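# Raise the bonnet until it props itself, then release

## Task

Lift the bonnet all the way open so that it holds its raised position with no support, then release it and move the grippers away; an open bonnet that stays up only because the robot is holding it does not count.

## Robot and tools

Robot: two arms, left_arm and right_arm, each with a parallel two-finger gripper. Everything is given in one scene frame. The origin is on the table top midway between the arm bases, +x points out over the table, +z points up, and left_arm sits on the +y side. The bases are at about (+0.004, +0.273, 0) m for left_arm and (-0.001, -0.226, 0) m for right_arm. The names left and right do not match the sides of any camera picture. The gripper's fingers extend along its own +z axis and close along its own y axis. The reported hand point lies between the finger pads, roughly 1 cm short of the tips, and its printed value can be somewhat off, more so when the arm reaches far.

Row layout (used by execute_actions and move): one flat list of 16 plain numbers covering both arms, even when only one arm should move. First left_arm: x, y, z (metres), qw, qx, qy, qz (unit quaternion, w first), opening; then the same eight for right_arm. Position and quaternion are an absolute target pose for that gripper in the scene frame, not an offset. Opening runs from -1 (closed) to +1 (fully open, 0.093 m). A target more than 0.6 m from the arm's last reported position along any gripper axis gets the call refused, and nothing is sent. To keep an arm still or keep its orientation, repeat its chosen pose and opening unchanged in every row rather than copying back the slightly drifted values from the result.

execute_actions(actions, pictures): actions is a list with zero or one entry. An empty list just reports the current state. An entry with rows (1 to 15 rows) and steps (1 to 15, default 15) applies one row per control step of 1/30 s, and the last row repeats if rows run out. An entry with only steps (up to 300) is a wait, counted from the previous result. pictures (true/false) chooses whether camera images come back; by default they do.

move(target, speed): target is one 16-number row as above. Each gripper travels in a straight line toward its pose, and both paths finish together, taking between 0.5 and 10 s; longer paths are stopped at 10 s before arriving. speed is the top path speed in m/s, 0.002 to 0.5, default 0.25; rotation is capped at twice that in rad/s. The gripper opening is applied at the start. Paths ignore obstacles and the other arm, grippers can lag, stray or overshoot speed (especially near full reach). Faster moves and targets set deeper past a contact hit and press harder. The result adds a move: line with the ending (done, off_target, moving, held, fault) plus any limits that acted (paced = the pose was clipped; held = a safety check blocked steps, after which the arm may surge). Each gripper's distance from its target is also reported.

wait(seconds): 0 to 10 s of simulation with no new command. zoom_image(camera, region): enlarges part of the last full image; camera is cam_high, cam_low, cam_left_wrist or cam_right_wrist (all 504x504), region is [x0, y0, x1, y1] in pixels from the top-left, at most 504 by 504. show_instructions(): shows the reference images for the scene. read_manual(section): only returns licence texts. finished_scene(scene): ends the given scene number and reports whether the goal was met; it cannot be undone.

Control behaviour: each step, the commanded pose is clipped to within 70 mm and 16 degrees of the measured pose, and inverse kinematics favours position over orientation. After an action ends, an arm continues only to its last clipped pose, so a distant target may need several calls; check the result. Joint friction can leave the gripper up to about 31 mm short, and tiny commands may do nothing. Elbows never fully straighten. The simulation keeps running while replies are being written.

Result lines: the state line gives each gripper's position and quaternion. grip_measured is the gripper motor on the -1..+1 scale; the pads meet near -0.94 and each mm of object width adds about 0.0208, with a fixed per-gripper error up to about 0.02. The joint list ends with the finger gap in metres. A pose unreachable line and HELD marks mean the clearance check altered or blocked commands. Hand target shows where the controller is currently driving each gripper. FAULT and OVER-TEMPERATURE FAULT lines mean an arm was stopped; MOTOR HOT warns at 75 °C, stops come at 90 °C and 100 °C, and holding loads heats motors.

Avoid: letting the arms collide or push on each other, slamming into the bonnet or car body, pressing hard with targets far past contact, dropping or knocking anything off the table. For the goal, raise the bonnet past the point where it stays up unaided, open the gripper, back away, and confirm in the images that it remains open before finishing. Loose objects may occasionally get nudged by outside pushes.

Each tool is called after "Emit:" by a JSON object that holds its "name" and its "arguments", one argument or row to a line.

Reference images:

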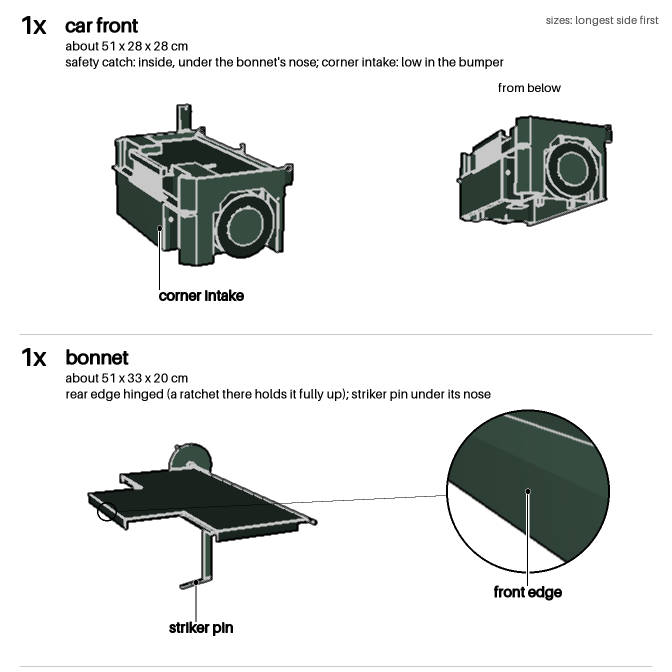

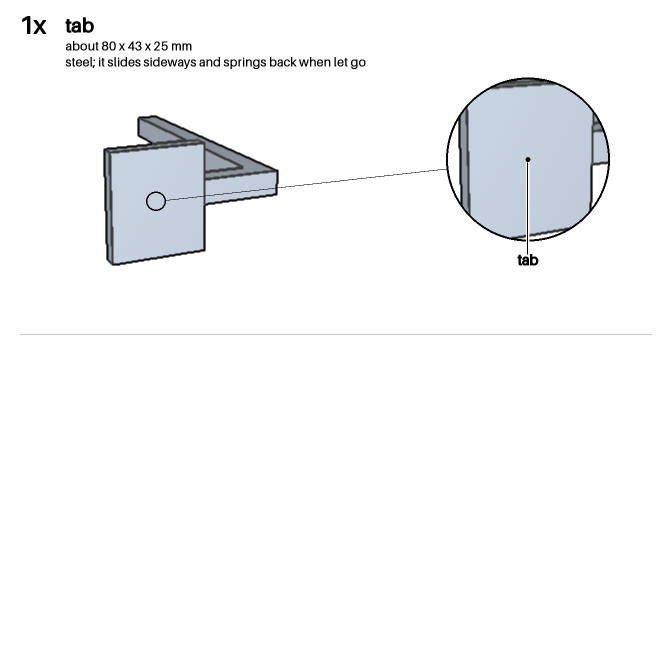

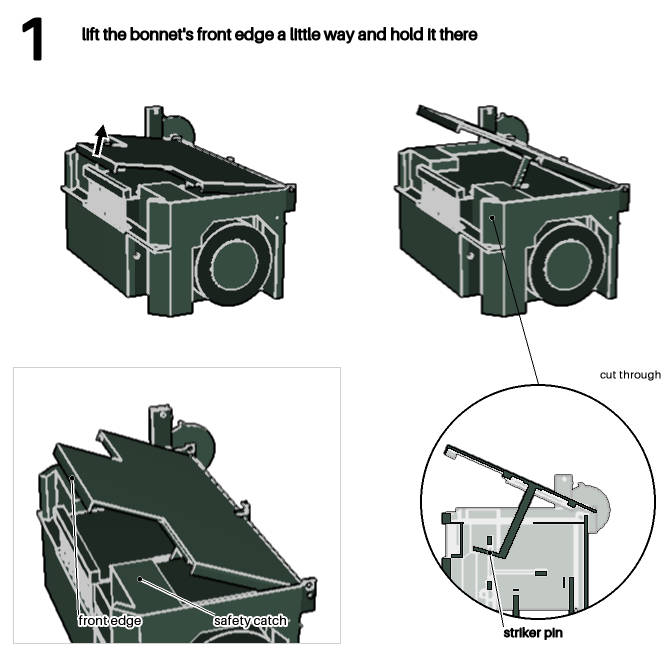

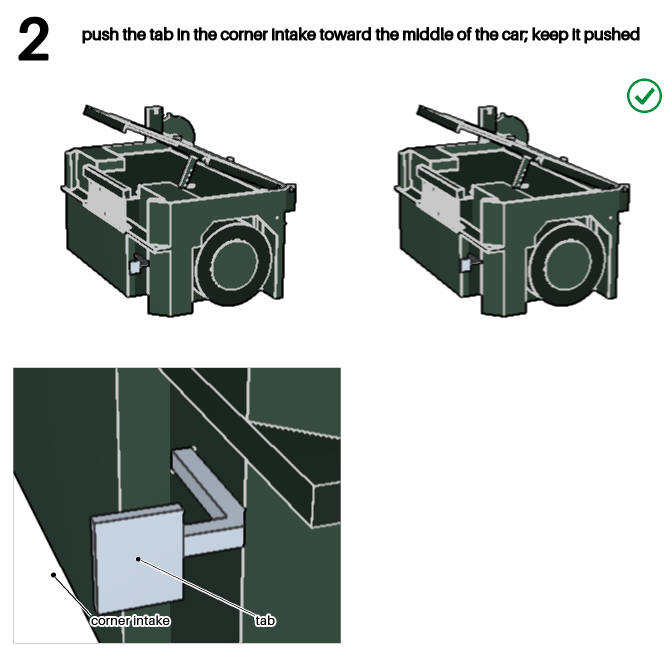

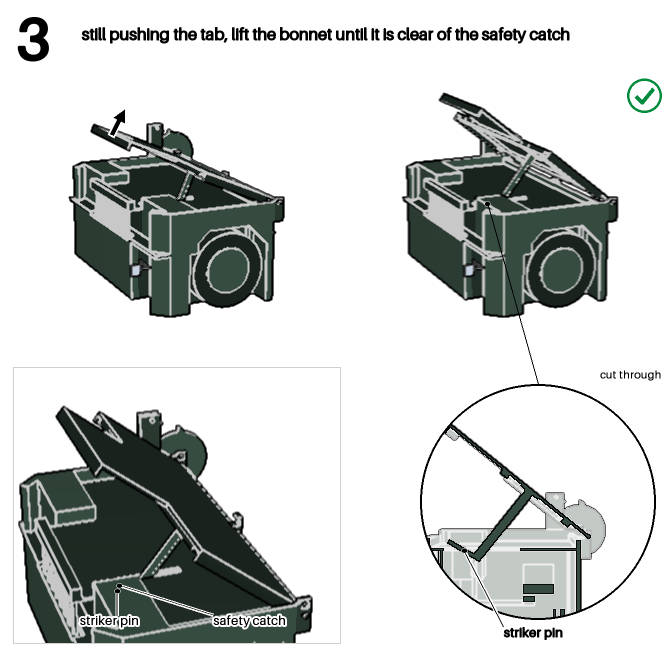

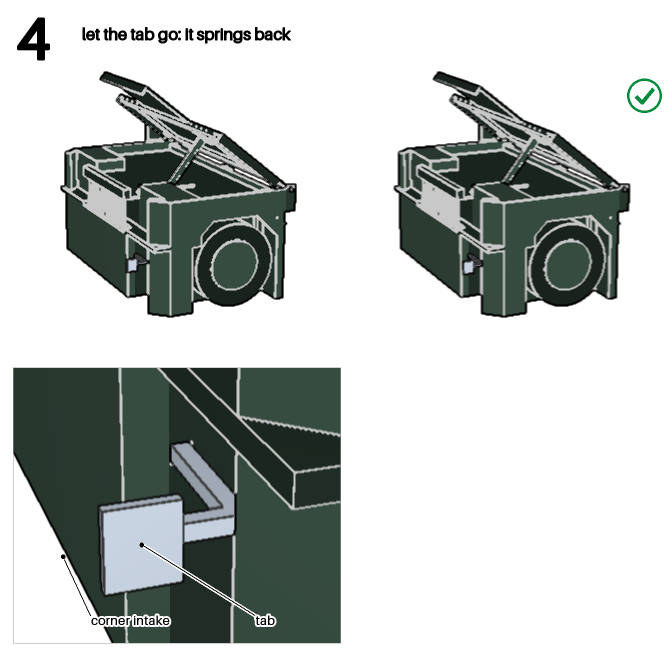

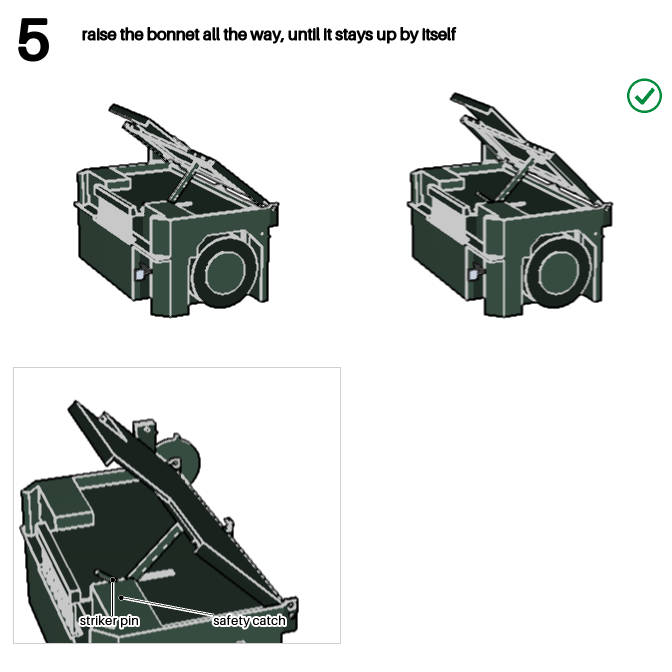

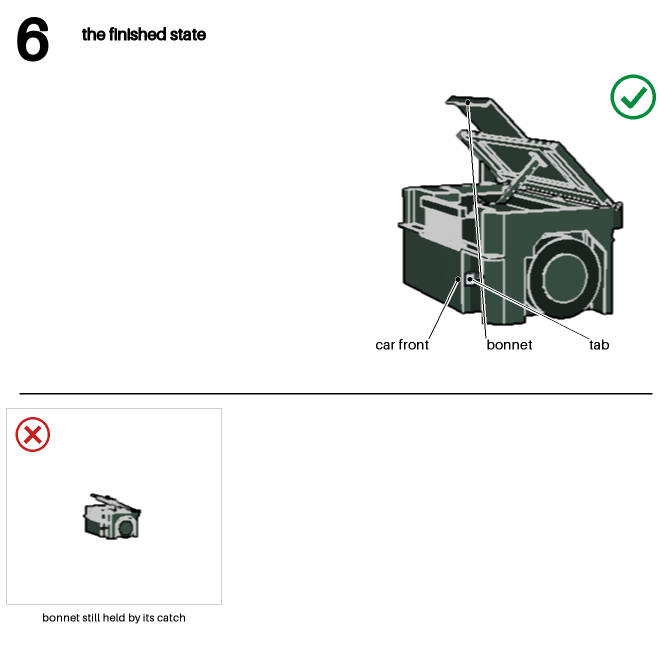

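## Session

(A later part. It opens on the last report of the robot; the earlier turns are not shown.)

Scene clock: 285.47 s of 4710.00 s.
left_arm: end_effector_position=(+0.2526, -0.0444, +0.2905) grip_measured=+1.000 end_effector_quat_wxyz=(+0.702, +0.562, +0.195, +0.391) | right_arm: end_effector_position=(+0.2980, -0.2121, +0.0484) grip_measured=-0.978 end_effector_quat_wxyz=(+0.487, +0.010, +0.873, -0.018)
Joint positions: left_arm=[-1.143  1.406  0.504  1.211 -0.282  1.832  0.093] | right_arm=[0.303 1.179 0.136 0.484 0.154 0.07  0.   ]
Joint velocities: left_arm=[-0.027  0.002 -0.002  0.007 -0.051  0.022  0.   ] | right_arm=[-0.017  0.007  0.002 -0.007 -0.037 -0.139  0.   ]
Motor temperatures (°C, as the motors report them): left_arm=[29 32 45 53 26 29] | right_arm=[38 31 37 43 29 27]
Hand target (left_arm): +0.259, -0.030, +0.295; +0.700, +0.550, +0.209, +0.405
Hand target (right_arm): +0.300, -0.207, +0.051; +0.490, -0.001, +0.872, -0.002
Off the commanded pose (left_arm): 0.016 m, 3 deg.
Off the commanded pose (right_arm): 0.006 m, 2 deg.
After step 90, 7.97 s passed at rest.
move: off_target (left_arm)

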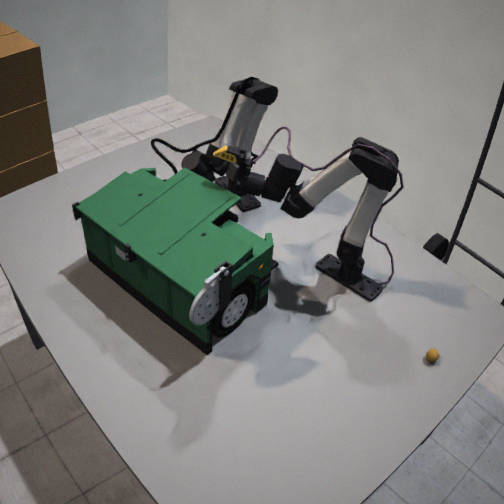

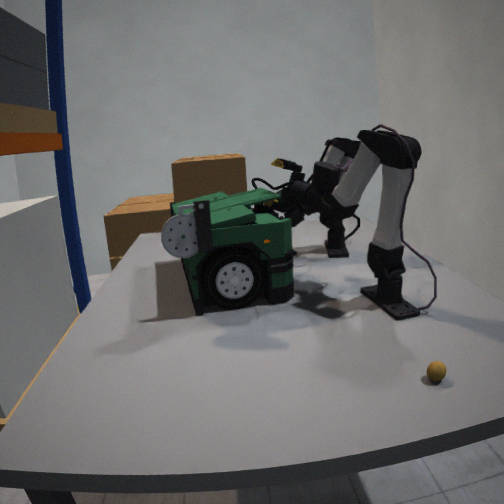

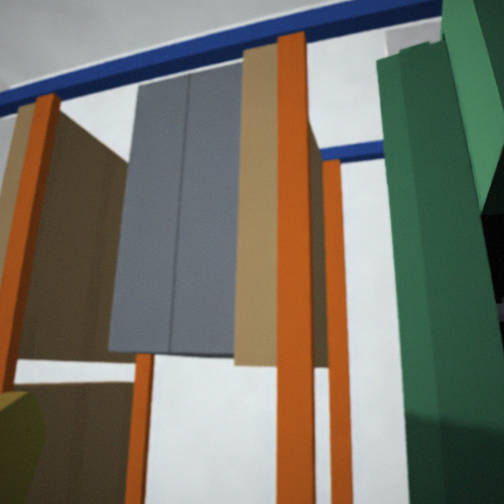

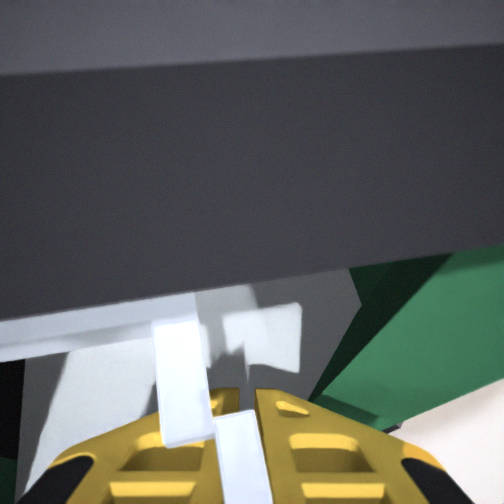

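Emit:
{"name": "move", "arguments": {
  "target": [0.225,0.0,0.27,0.612,0.612,0.354,0.354,1,0.30,-0.207,0.05,0.49,0,0.871,0,-1],
  "speed": 0.08
}}

Emit:
{"name": "move", "arguments": {
  "target": [0.225,0.02,0.235,0.561,0.561,0.43,0.43,-1,0.30,-0.207,0.05,0.49,0,0.871,0,-1],
  "speed": 0.08
}}

Emit:
{"name": "zoom_image", "arguments": {
  "camera": "cam_low",
  "region": [215, 150, 335, 250]
}}

Scene clock: 301.07 s of 4710.00 s.
left_arm: end_effector_position=(+0.2278, -0.0011, +0.2574) grip_measured=+1.000 end_effector_quat_wxyz=(+0.597, +0.625, +0.350, +0.360) | right_arm: end_effector_position=(+0.2981, -0.2120, +0.0486) grip_measured=-0.978 end_effector_quat_wxyz=(+0.488, +0.009, +0.873, -0.017)
Joint positions: left_arm=[-1.305  1.069  0.504  0.53  -0.668  1.582  0.093] | right_arm=[0.302 1.179 0.136 0.485 0.152 0.069 0.   ]
Joint velocities: left_arm=[-0.002  0.007 -0.027 -0.037  0.022 -0.007  0.   ] | right_arm=[ 0.002 -0.022 -0.007 -0.066 -0.066 -0.007  0.   ]
Motor temperatures (°C, as the motors report them): left_arm=[29 33 42 50 26 29] | right_arm=[35 30 37 43 29 27]
Hand target (left_arm): +0.225, -0.000, +0.270; +0.612, +0.611, +0.355, +0.355
Hand target (right_arm): +0.300, -0.207, +0.050; +0.490, +0.000, +0.872, -0.001
Off the commanded pose (left_arm): 0.013 m, 2 deg.
Off the commanded pose (right_arm): 0.006 m, 2 deg.
After step 90, 9.63 s passed at rest.
move: off_target (left_arm)

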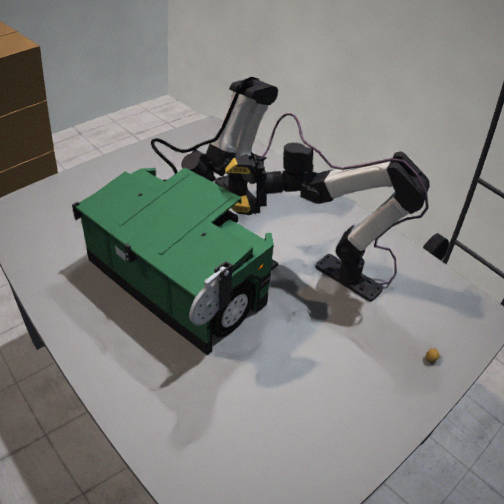

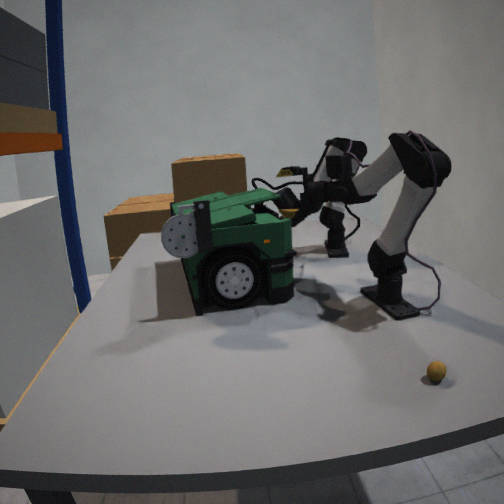

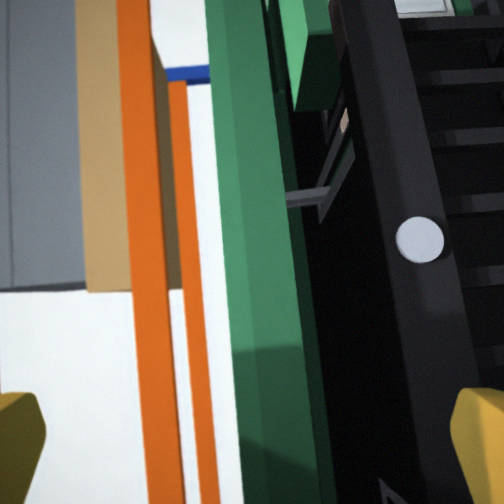

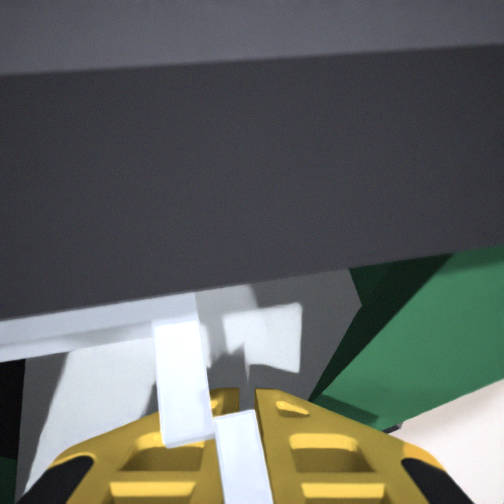

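Scene clock: 303.17 s of 4710.00 s.
left_arm: end_effector_position=(+0.2270, +0.0202, +0.2406) grip_measured=-0.985 end_effector_quat_wxyz=(+0.563, +0.560, +0.430, +0.430) | right_arm: end_effector_position=(+0.2981, -0.2120, +0.0486) grip_measured=-0.978 end_effector_quat_wxyz=(+0.488, +0.009, +0.873, -0.017)
Joint positions: left_arm=[-1.41   1.186  0.457  0.734 -1.028  1.573  0.   ] | right_arm=[0.302 1.179 0.136 0.485 0.152 0.069 0.   ]
Joint velocities: left_arm=[-0.007 -0.027 -0.017  0.007  0.022 -0.007  0.   ] | right_arm=[-0.012 -0.007  0.002 -0.051  0.007 -0.037  0.   ]
Motor temperatures (°C, as the motors report them): left_arm=[29 32 42 50 26 29] | right_arm=[35 30 37 43 29 27]
Hand target (left_arm): +0.225, +0.020, +0.234; +0.561, +0.561, +0.431, +0.429
Hand target (right_arm): +0.300, -0.207, +0.050; +0.490, +0.000, +0.872, -0.001
Off the commanded pose (left_arm): 0.006 m, 0 deg.
Off the commanded pose (right_arm): 0.006 m, 2 deg.
move: done

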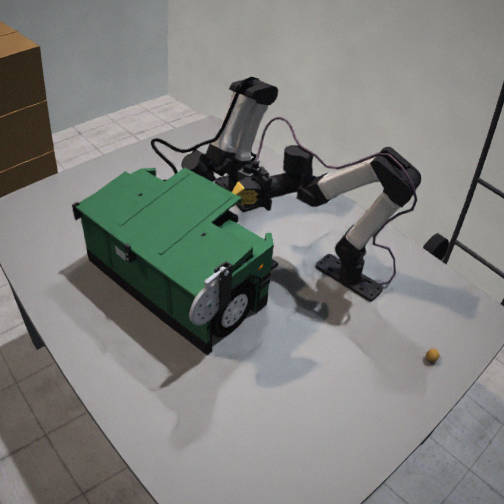

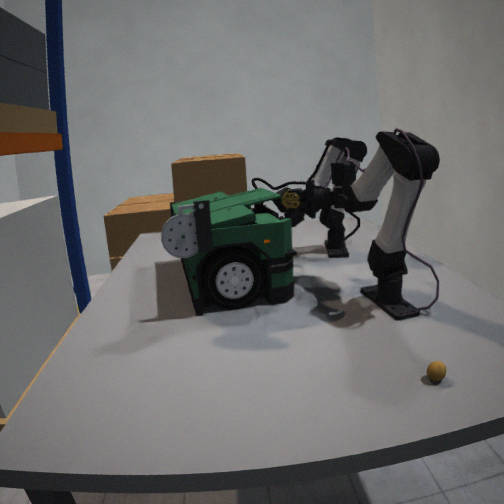

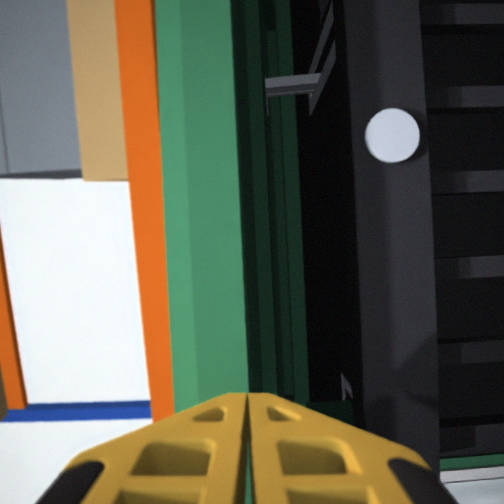

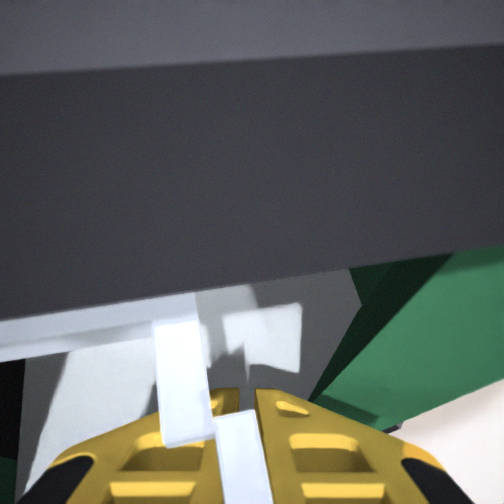

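Region (215, 150, 335, 250) of cam_low's 504x504 image, scaled by 4.200, with more detail than that image has.

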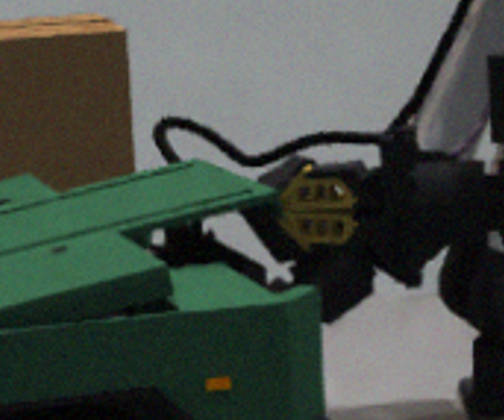

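Emit:
{"name": "move", "arguments": {
  "target": [0.228,0.008,0.22,0.561,0.561,0.43,0.43,-1,0.30,-0.207,0.05,0.49,0,0.871,0,-1],
  "speed": 0.05
}}

Emit:
{"name": "move", "arguments": {
  "target": [0.29,-0.005,0.232,0.561,0.561,0.43,0.43,-1,0.30,-0.207,0.05,0.49,0,0.871,0,-1],
  "speed": 0.04
}}

Emit:
{"name": "zoom_image", "arguments": {
  "camera": "cam_low",
  "region": [215, 150, 335, 250]
}}

Scene clock: 308.93 s of 4710.00 s.
left_arm: end_effector_position=(+0.2307, +0.0078, +0.2259) grip_measured=-0.985 end_effector_quat_wxyz=(+0.562, +0.560, +0.430, +0.431) | right_arm: end_effector_position=(+0.2981, -0.2120, +0.0486) grip_measured=-0.978 end_effector_quat_wxyz=(+0.488, +0.009, +0.873, -0.017)
Joint positions: left_arm=[-1.41   1.297  0.457  0.843 -1.03   1.573  0.   ] | right_arm=[0.302 1.179 0.136 0.485 0.152 0.069 0.   ]
Joint velocities: left_arm=[ 0.002  0.002 -0.002  0.022 -0.037 -0.037  0.   ] | right_arm=[ 0.017  0.007  0.007  0.051 -0.051 -0.007  0.   ]
Motor temperatures (°C, as the motors report them): left_arm=[29 32 41 50 26 29] | right_arm=[34 30 37 43 28 27]
Hand target (left_arm): +0.228, +0.008, +0.220; +0.561, +0.562, +0.430, +0.430
Hand target (right_arm): +0.300, -0.207, +0.050; +0.490, +0.000, +0.872, -0.001
Off the commanded pose (left_arm): 0.007 m, 0 deg.
Off the commanded pose (right_arm): 0.006 m, 2 deg.
After step 90, 1.73 s passed at rest.
move: done

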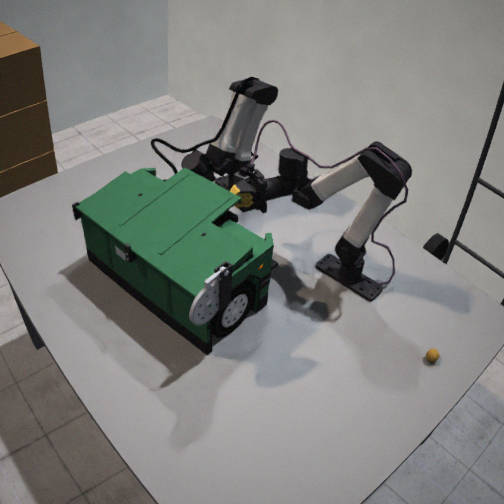

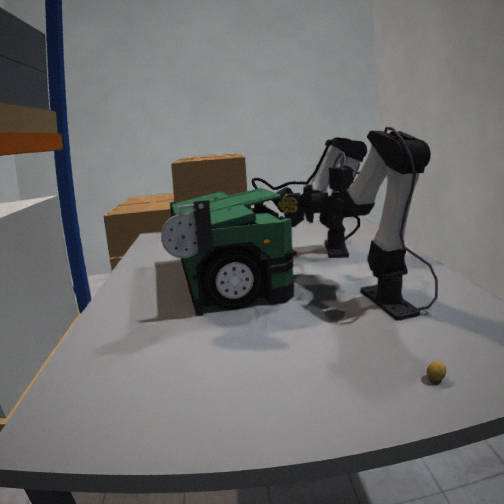

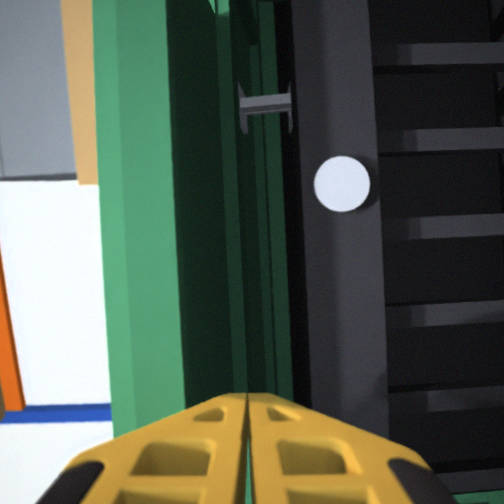

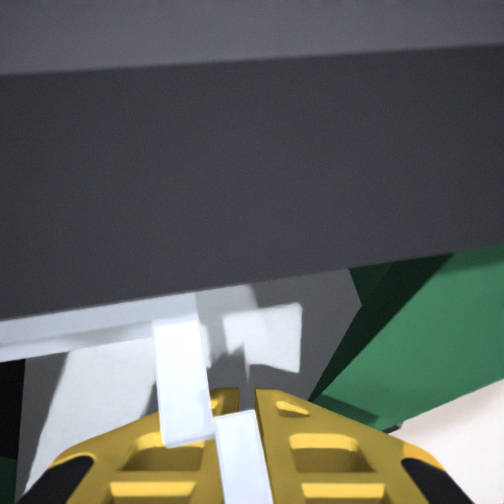

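Scene clock: 310.77 s of 4710.00 s.
left_arm: end_effector_position=(+0.2560, -0.0033, +0.2207) grip_measured=-0.985 end_effector_quat_wxyz=(+0.561, +0.580, +0.414, +0.420) | right_arm: end_effector_position=(+0.2981, -0.2096, +0.0482) grip_measured=-0.979 end_effector_quat_wxyz=(+0.487, +0.006, +0.873, -0.009)
Joint positions: left_arm=[-1.305  1.355  0.498  0.831 -0.878  1.573  0.   ] | right_arm=[0.299 1.179 0.136 0.484 0.131 0.071 0.   ]
Joint velocities: left_arm=[-0.002  0.017  0.002 -0.007 -0.022 -0.051  0.   ] | right_arm=[-0.002 -0.012 -0.002  0.007 -0.022 -0.007  0.   ]
Motor temperatures (°C, as the motors report them): left_arm=[29 32 42 50 26 29] | right_arm=[34 30 37 43 28 27]
Hand target (left_arm): +0.286, -0.001, +0.233; +0.562, +0.561, +0.428, +0.433
Hand target (right_arm): +0.300, -0.207, +0.050; +0.490, -0.000, +0.872, -0.000
Off the commanded pose (left_arm): 0.036 m, 3 deg.
Off the commanded pose (right_arm): 0.004 m, 1 deg.
move: off_target (left_arm)

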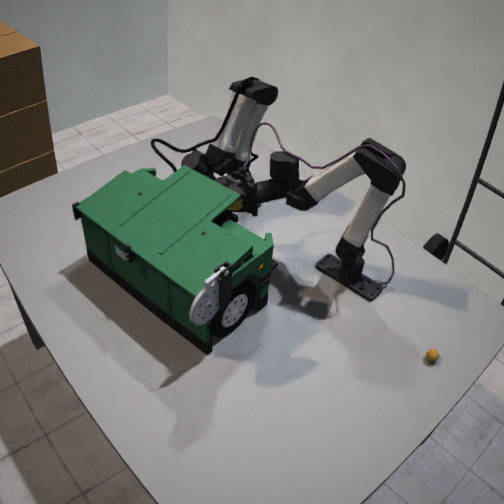

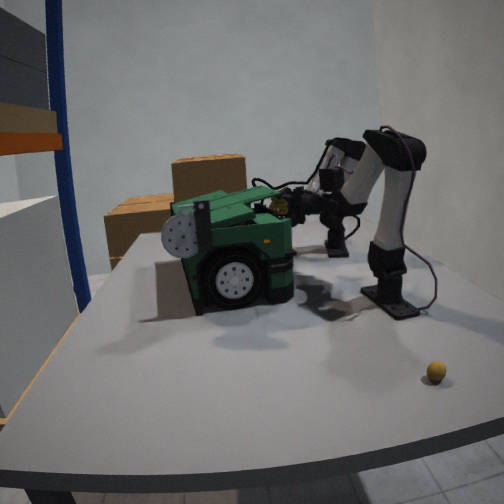

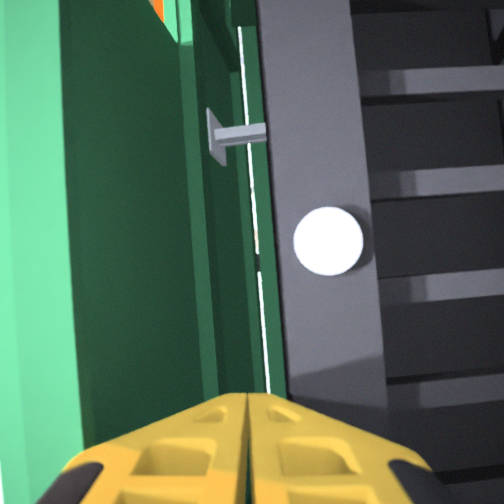

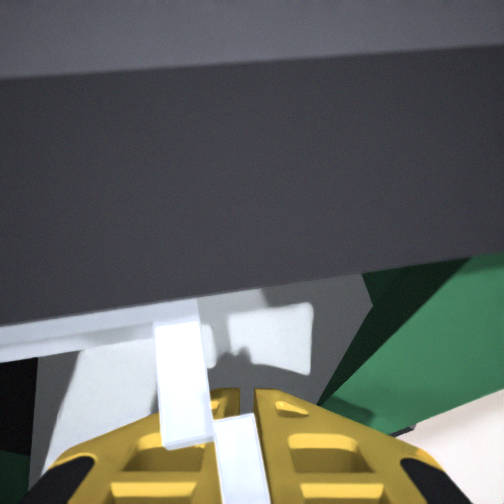

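Region (215, 150, 335, 250) of cam_low's 504x504 image, scaled by 4.200, with more detail than that image has.

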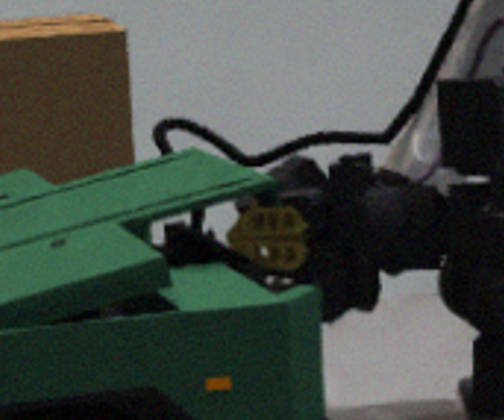

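Emit:
{"name": "move", "arguments": {
  "target": [0.25,-0.002,0.245,0.561,0.561,0.43,0.43,-1,0.30,-0.207,0.05,0.49,0,0.871,0,-1],
  "speed": 0.04
}}

Emit:
{"name": "move", "arguments": {
  "target": [0.285,-0.01,0.25,0.561,0.561,0.43,0.43,-1,0.30,-0.207,0.05,0.49,0,0.871,0,-1],
  "speed": 0.04
}}

Emit:
{"name": "zoom_image", "arguments": {
  "camera": "cam_low",
  "region": [215, 150, 335, 250]
}}

Scene clock: 318.07 s of 4710.00 s.
left_arm: end_effector_position=(+0.2497, -0.0033, +0.2157) grip_measured=-0.985 end_effector_quat_wxyz=(+0.537, +0.597, +0.416, +0.428) | right_arm: end_effector_position=(+0.2981, -0.2096, +0.0482) grip_measured=-0.979 end_effector_quat_wxyz=(+0.487, +0.006, +0.873, -0.009)
Joint positions: left_arm=[-1.336  1.336  0.519  0.721 -0.926  1.558  0.   ] | right_arm=[0.299 1.179 0.136 0.484 0.131 0.071 0.   ]
Joint velocities: left_arm=[-0.017 -0.007 -0.002 -0.051  0.037 -0.066  0.   ] | right_arm=[-0.007 -0.002 -0.012  0.037 -0.11  -0.066  0.   ]
Motor temperatures (°C, as the motors report them): left_arm=[30 32 43 50 26 29] | right_arm=[33 30 37 43 28 27]
Hand target (left_arm): +0.250, -0.001, +0.244; +0.561, +0.562, +0.431, +0.429
Hand target (right_arm): +0.300, -0.207, +0.050; +0.490, -0.000, +0.872, -0.000
Off the commanded pose (left_arm): 0.029 m, 5 deg.
Off the commanded pose (right_arm): 0.004 m, 1 deg.
After step 90, 3.33 s passed at rest.
move: off_target (left_arm)

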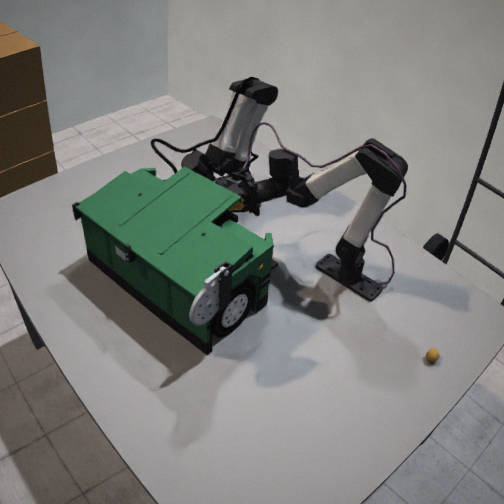

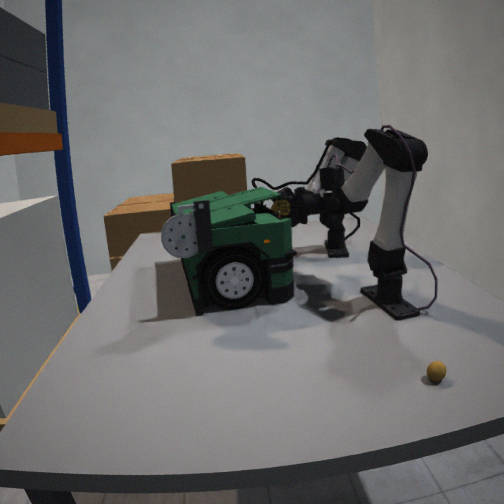

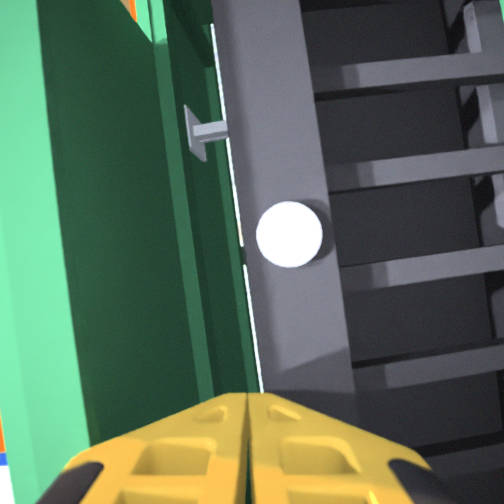

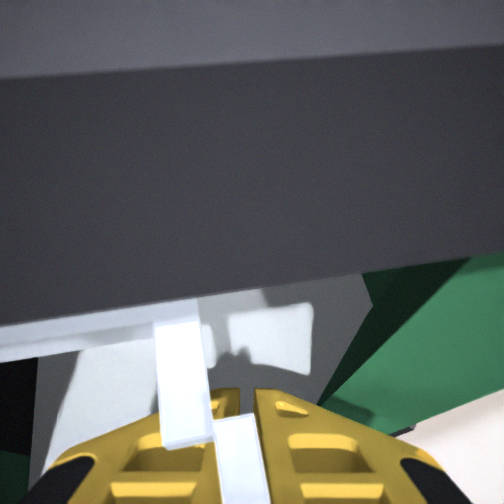

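Scene clock: 319.60 s of 4710.00 s.
left_arm: end_effector_position=(+0.2560, -0.0082, +0.2207) grip_measured=-0.985 end_effector_quat_wxyz=(+0.539, +0.603, +0.411, +0.421) | right_arm: end_effector_position=(+0.2981, -0.2096, +0.0482) grip_measured=-0.979 end_effector_quat_wxyz=(+0.487, +0.006, +0.873, -0.009)
Joint positions: left_arm=[-1.311  1.336  0.55   0.684 -0.881  1.556  0.   ] | right_arm=[0.299 1.179 0.136 0.484 0.131 0.071 0.   ]
Joint velocities: left_arm=[ 0.002  0.027  0.007 -0.051 -0.007  0.007  0.   ] | right_arm=[-0.002  0.002 -0.002  0.037 -0.095  0.051  0.   ]
Motor temperatures (°C, as the motors report them): left_arm=[30 32 44 50 26 29] | right_arm=[33 30 37 44 28 27]
Hand target (left_arm): +0.281, -0.005, +0.250; +0.561, +0.561, +0.429, +0.432
Hand target (right_arm): +0.300, -0.207, +0.050; +0.490, -0.000, +0.872, -0.000
Off the commanded pose (left_arm): 0.041 m, 6 deg.
Off the commanded pose (right_arm): 0.004 m, 1 deg.
move: off_target (left_arm)

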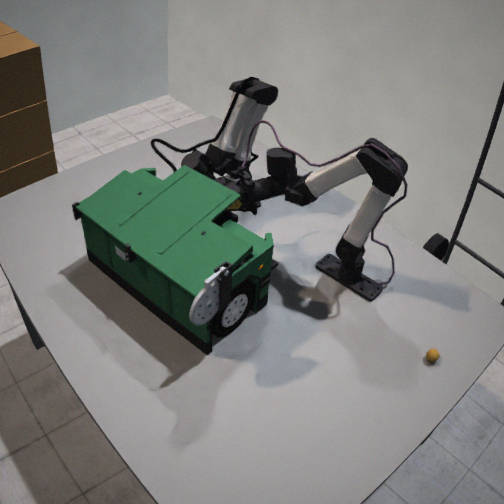

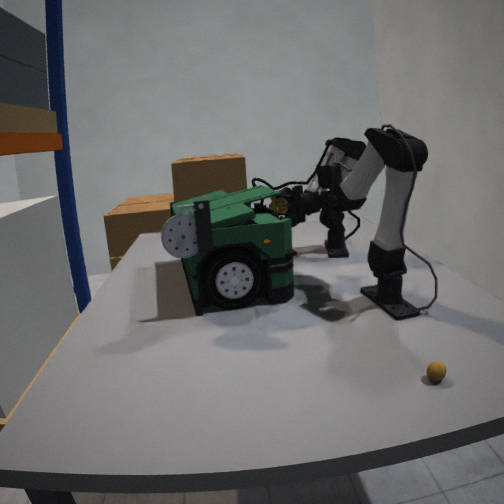

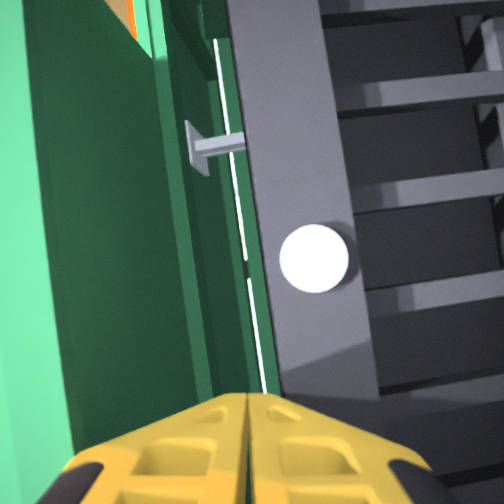

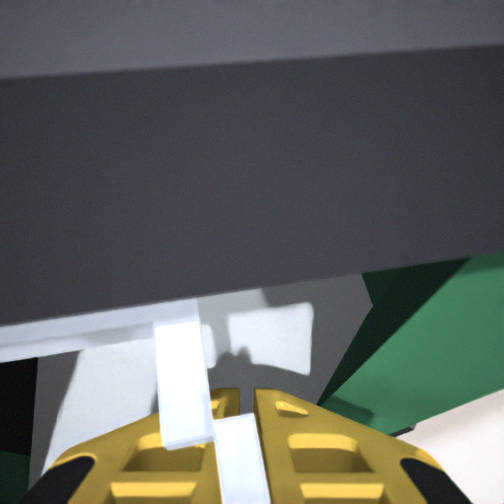

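Region (215, 150, 335, 250) of cam_low's 504x504 image, scaled by 4.200, with more detail than that image has.

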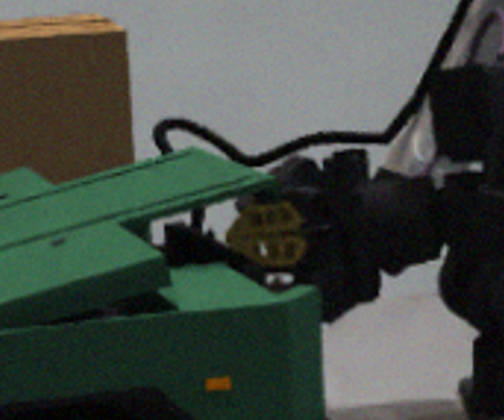

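Emit:
{"name": "move", "arguments": {
  "target": [0.21,0.01,0.215,0.561,0.561,0.43,0.43,-1,0.302,-0.14,0.052,0.492,-0.150,0.853,0.087,-1],
  "speed": 0.04
}}

Scene clock: 342.60 s of 4710.00 s.
left_arm: end_effector_position=(+0.2132, +0.0062, +0.2113) grip_measured=-0.985 end_effector_quat_wxyz=(+0.554, +0.568, +0.431, +0.431) | right_arm: end_effector_position=(+0.2956, -0.2110, +0.0480) grip_measured=-0.968 end_effector_quat_wxyz=(+0.486, +0.087, +0.864, -0.102)
Joint positions: left_arm=[-1.486  1.316  0.426  0.855 -1.106  1.552  0.   ] | right_arm=[0.528 1.267 0.188 0.437 0.563 0.273 0.   ]
Joint velocities: left_arm=[-0.007 -0.022 -0.012  0.007  0.037  0.037  0.   ] | right_arm=[ 0.037  0.017 -0.012  0.066  0.066  0.022  0.   ]
Motor temperatures (°C, as the motors report them): left_arm=[31 31 46 51 26 29] | right_arm=[33 30 38 44 29 27]
Hand target (left_arm): +0.210, +0.010, +0.214; +0.561, +0.562, +0.432, +0.428
Hand target (right_arm): +0.295, -0.146, +0.053; +0.493, -0.021, +0.870, -0.016
Off the commanded pose (left_arm): 0.006 m, 1 deg.
Off the commanded pose (right_arm): 0.071 m, 35 deg; orientation clipped at the last step of the last action.
After step 90, 13.10 s passed at rest.
move: off_target (right_arm); limits=paced

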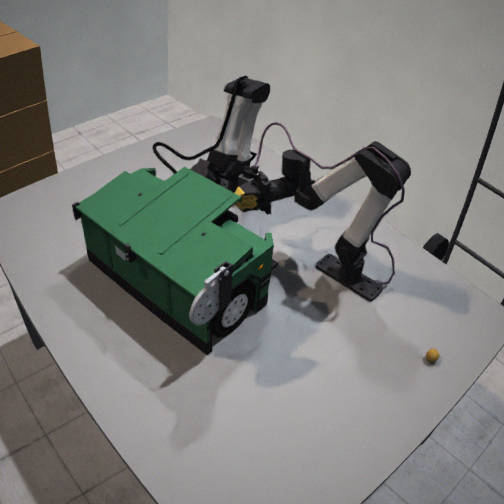

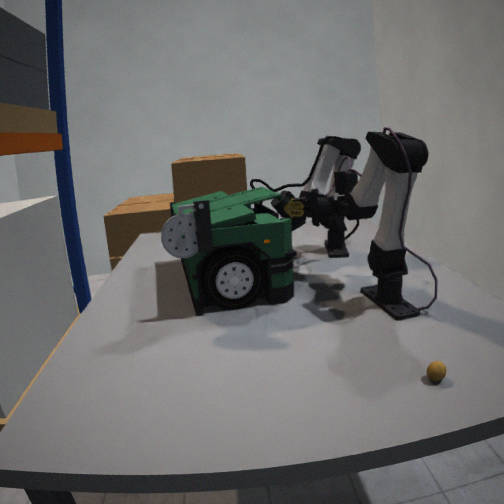

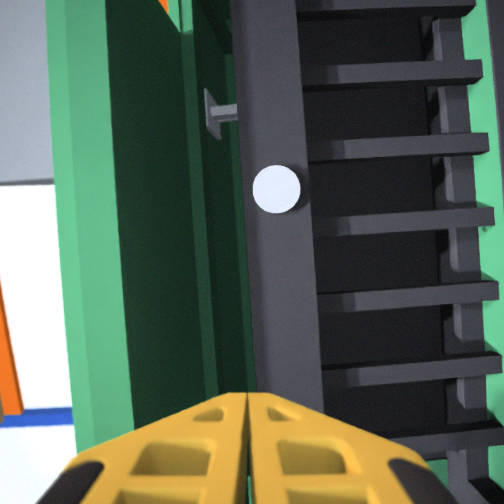

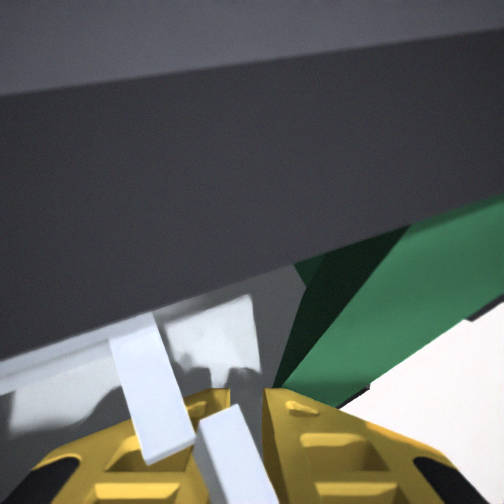

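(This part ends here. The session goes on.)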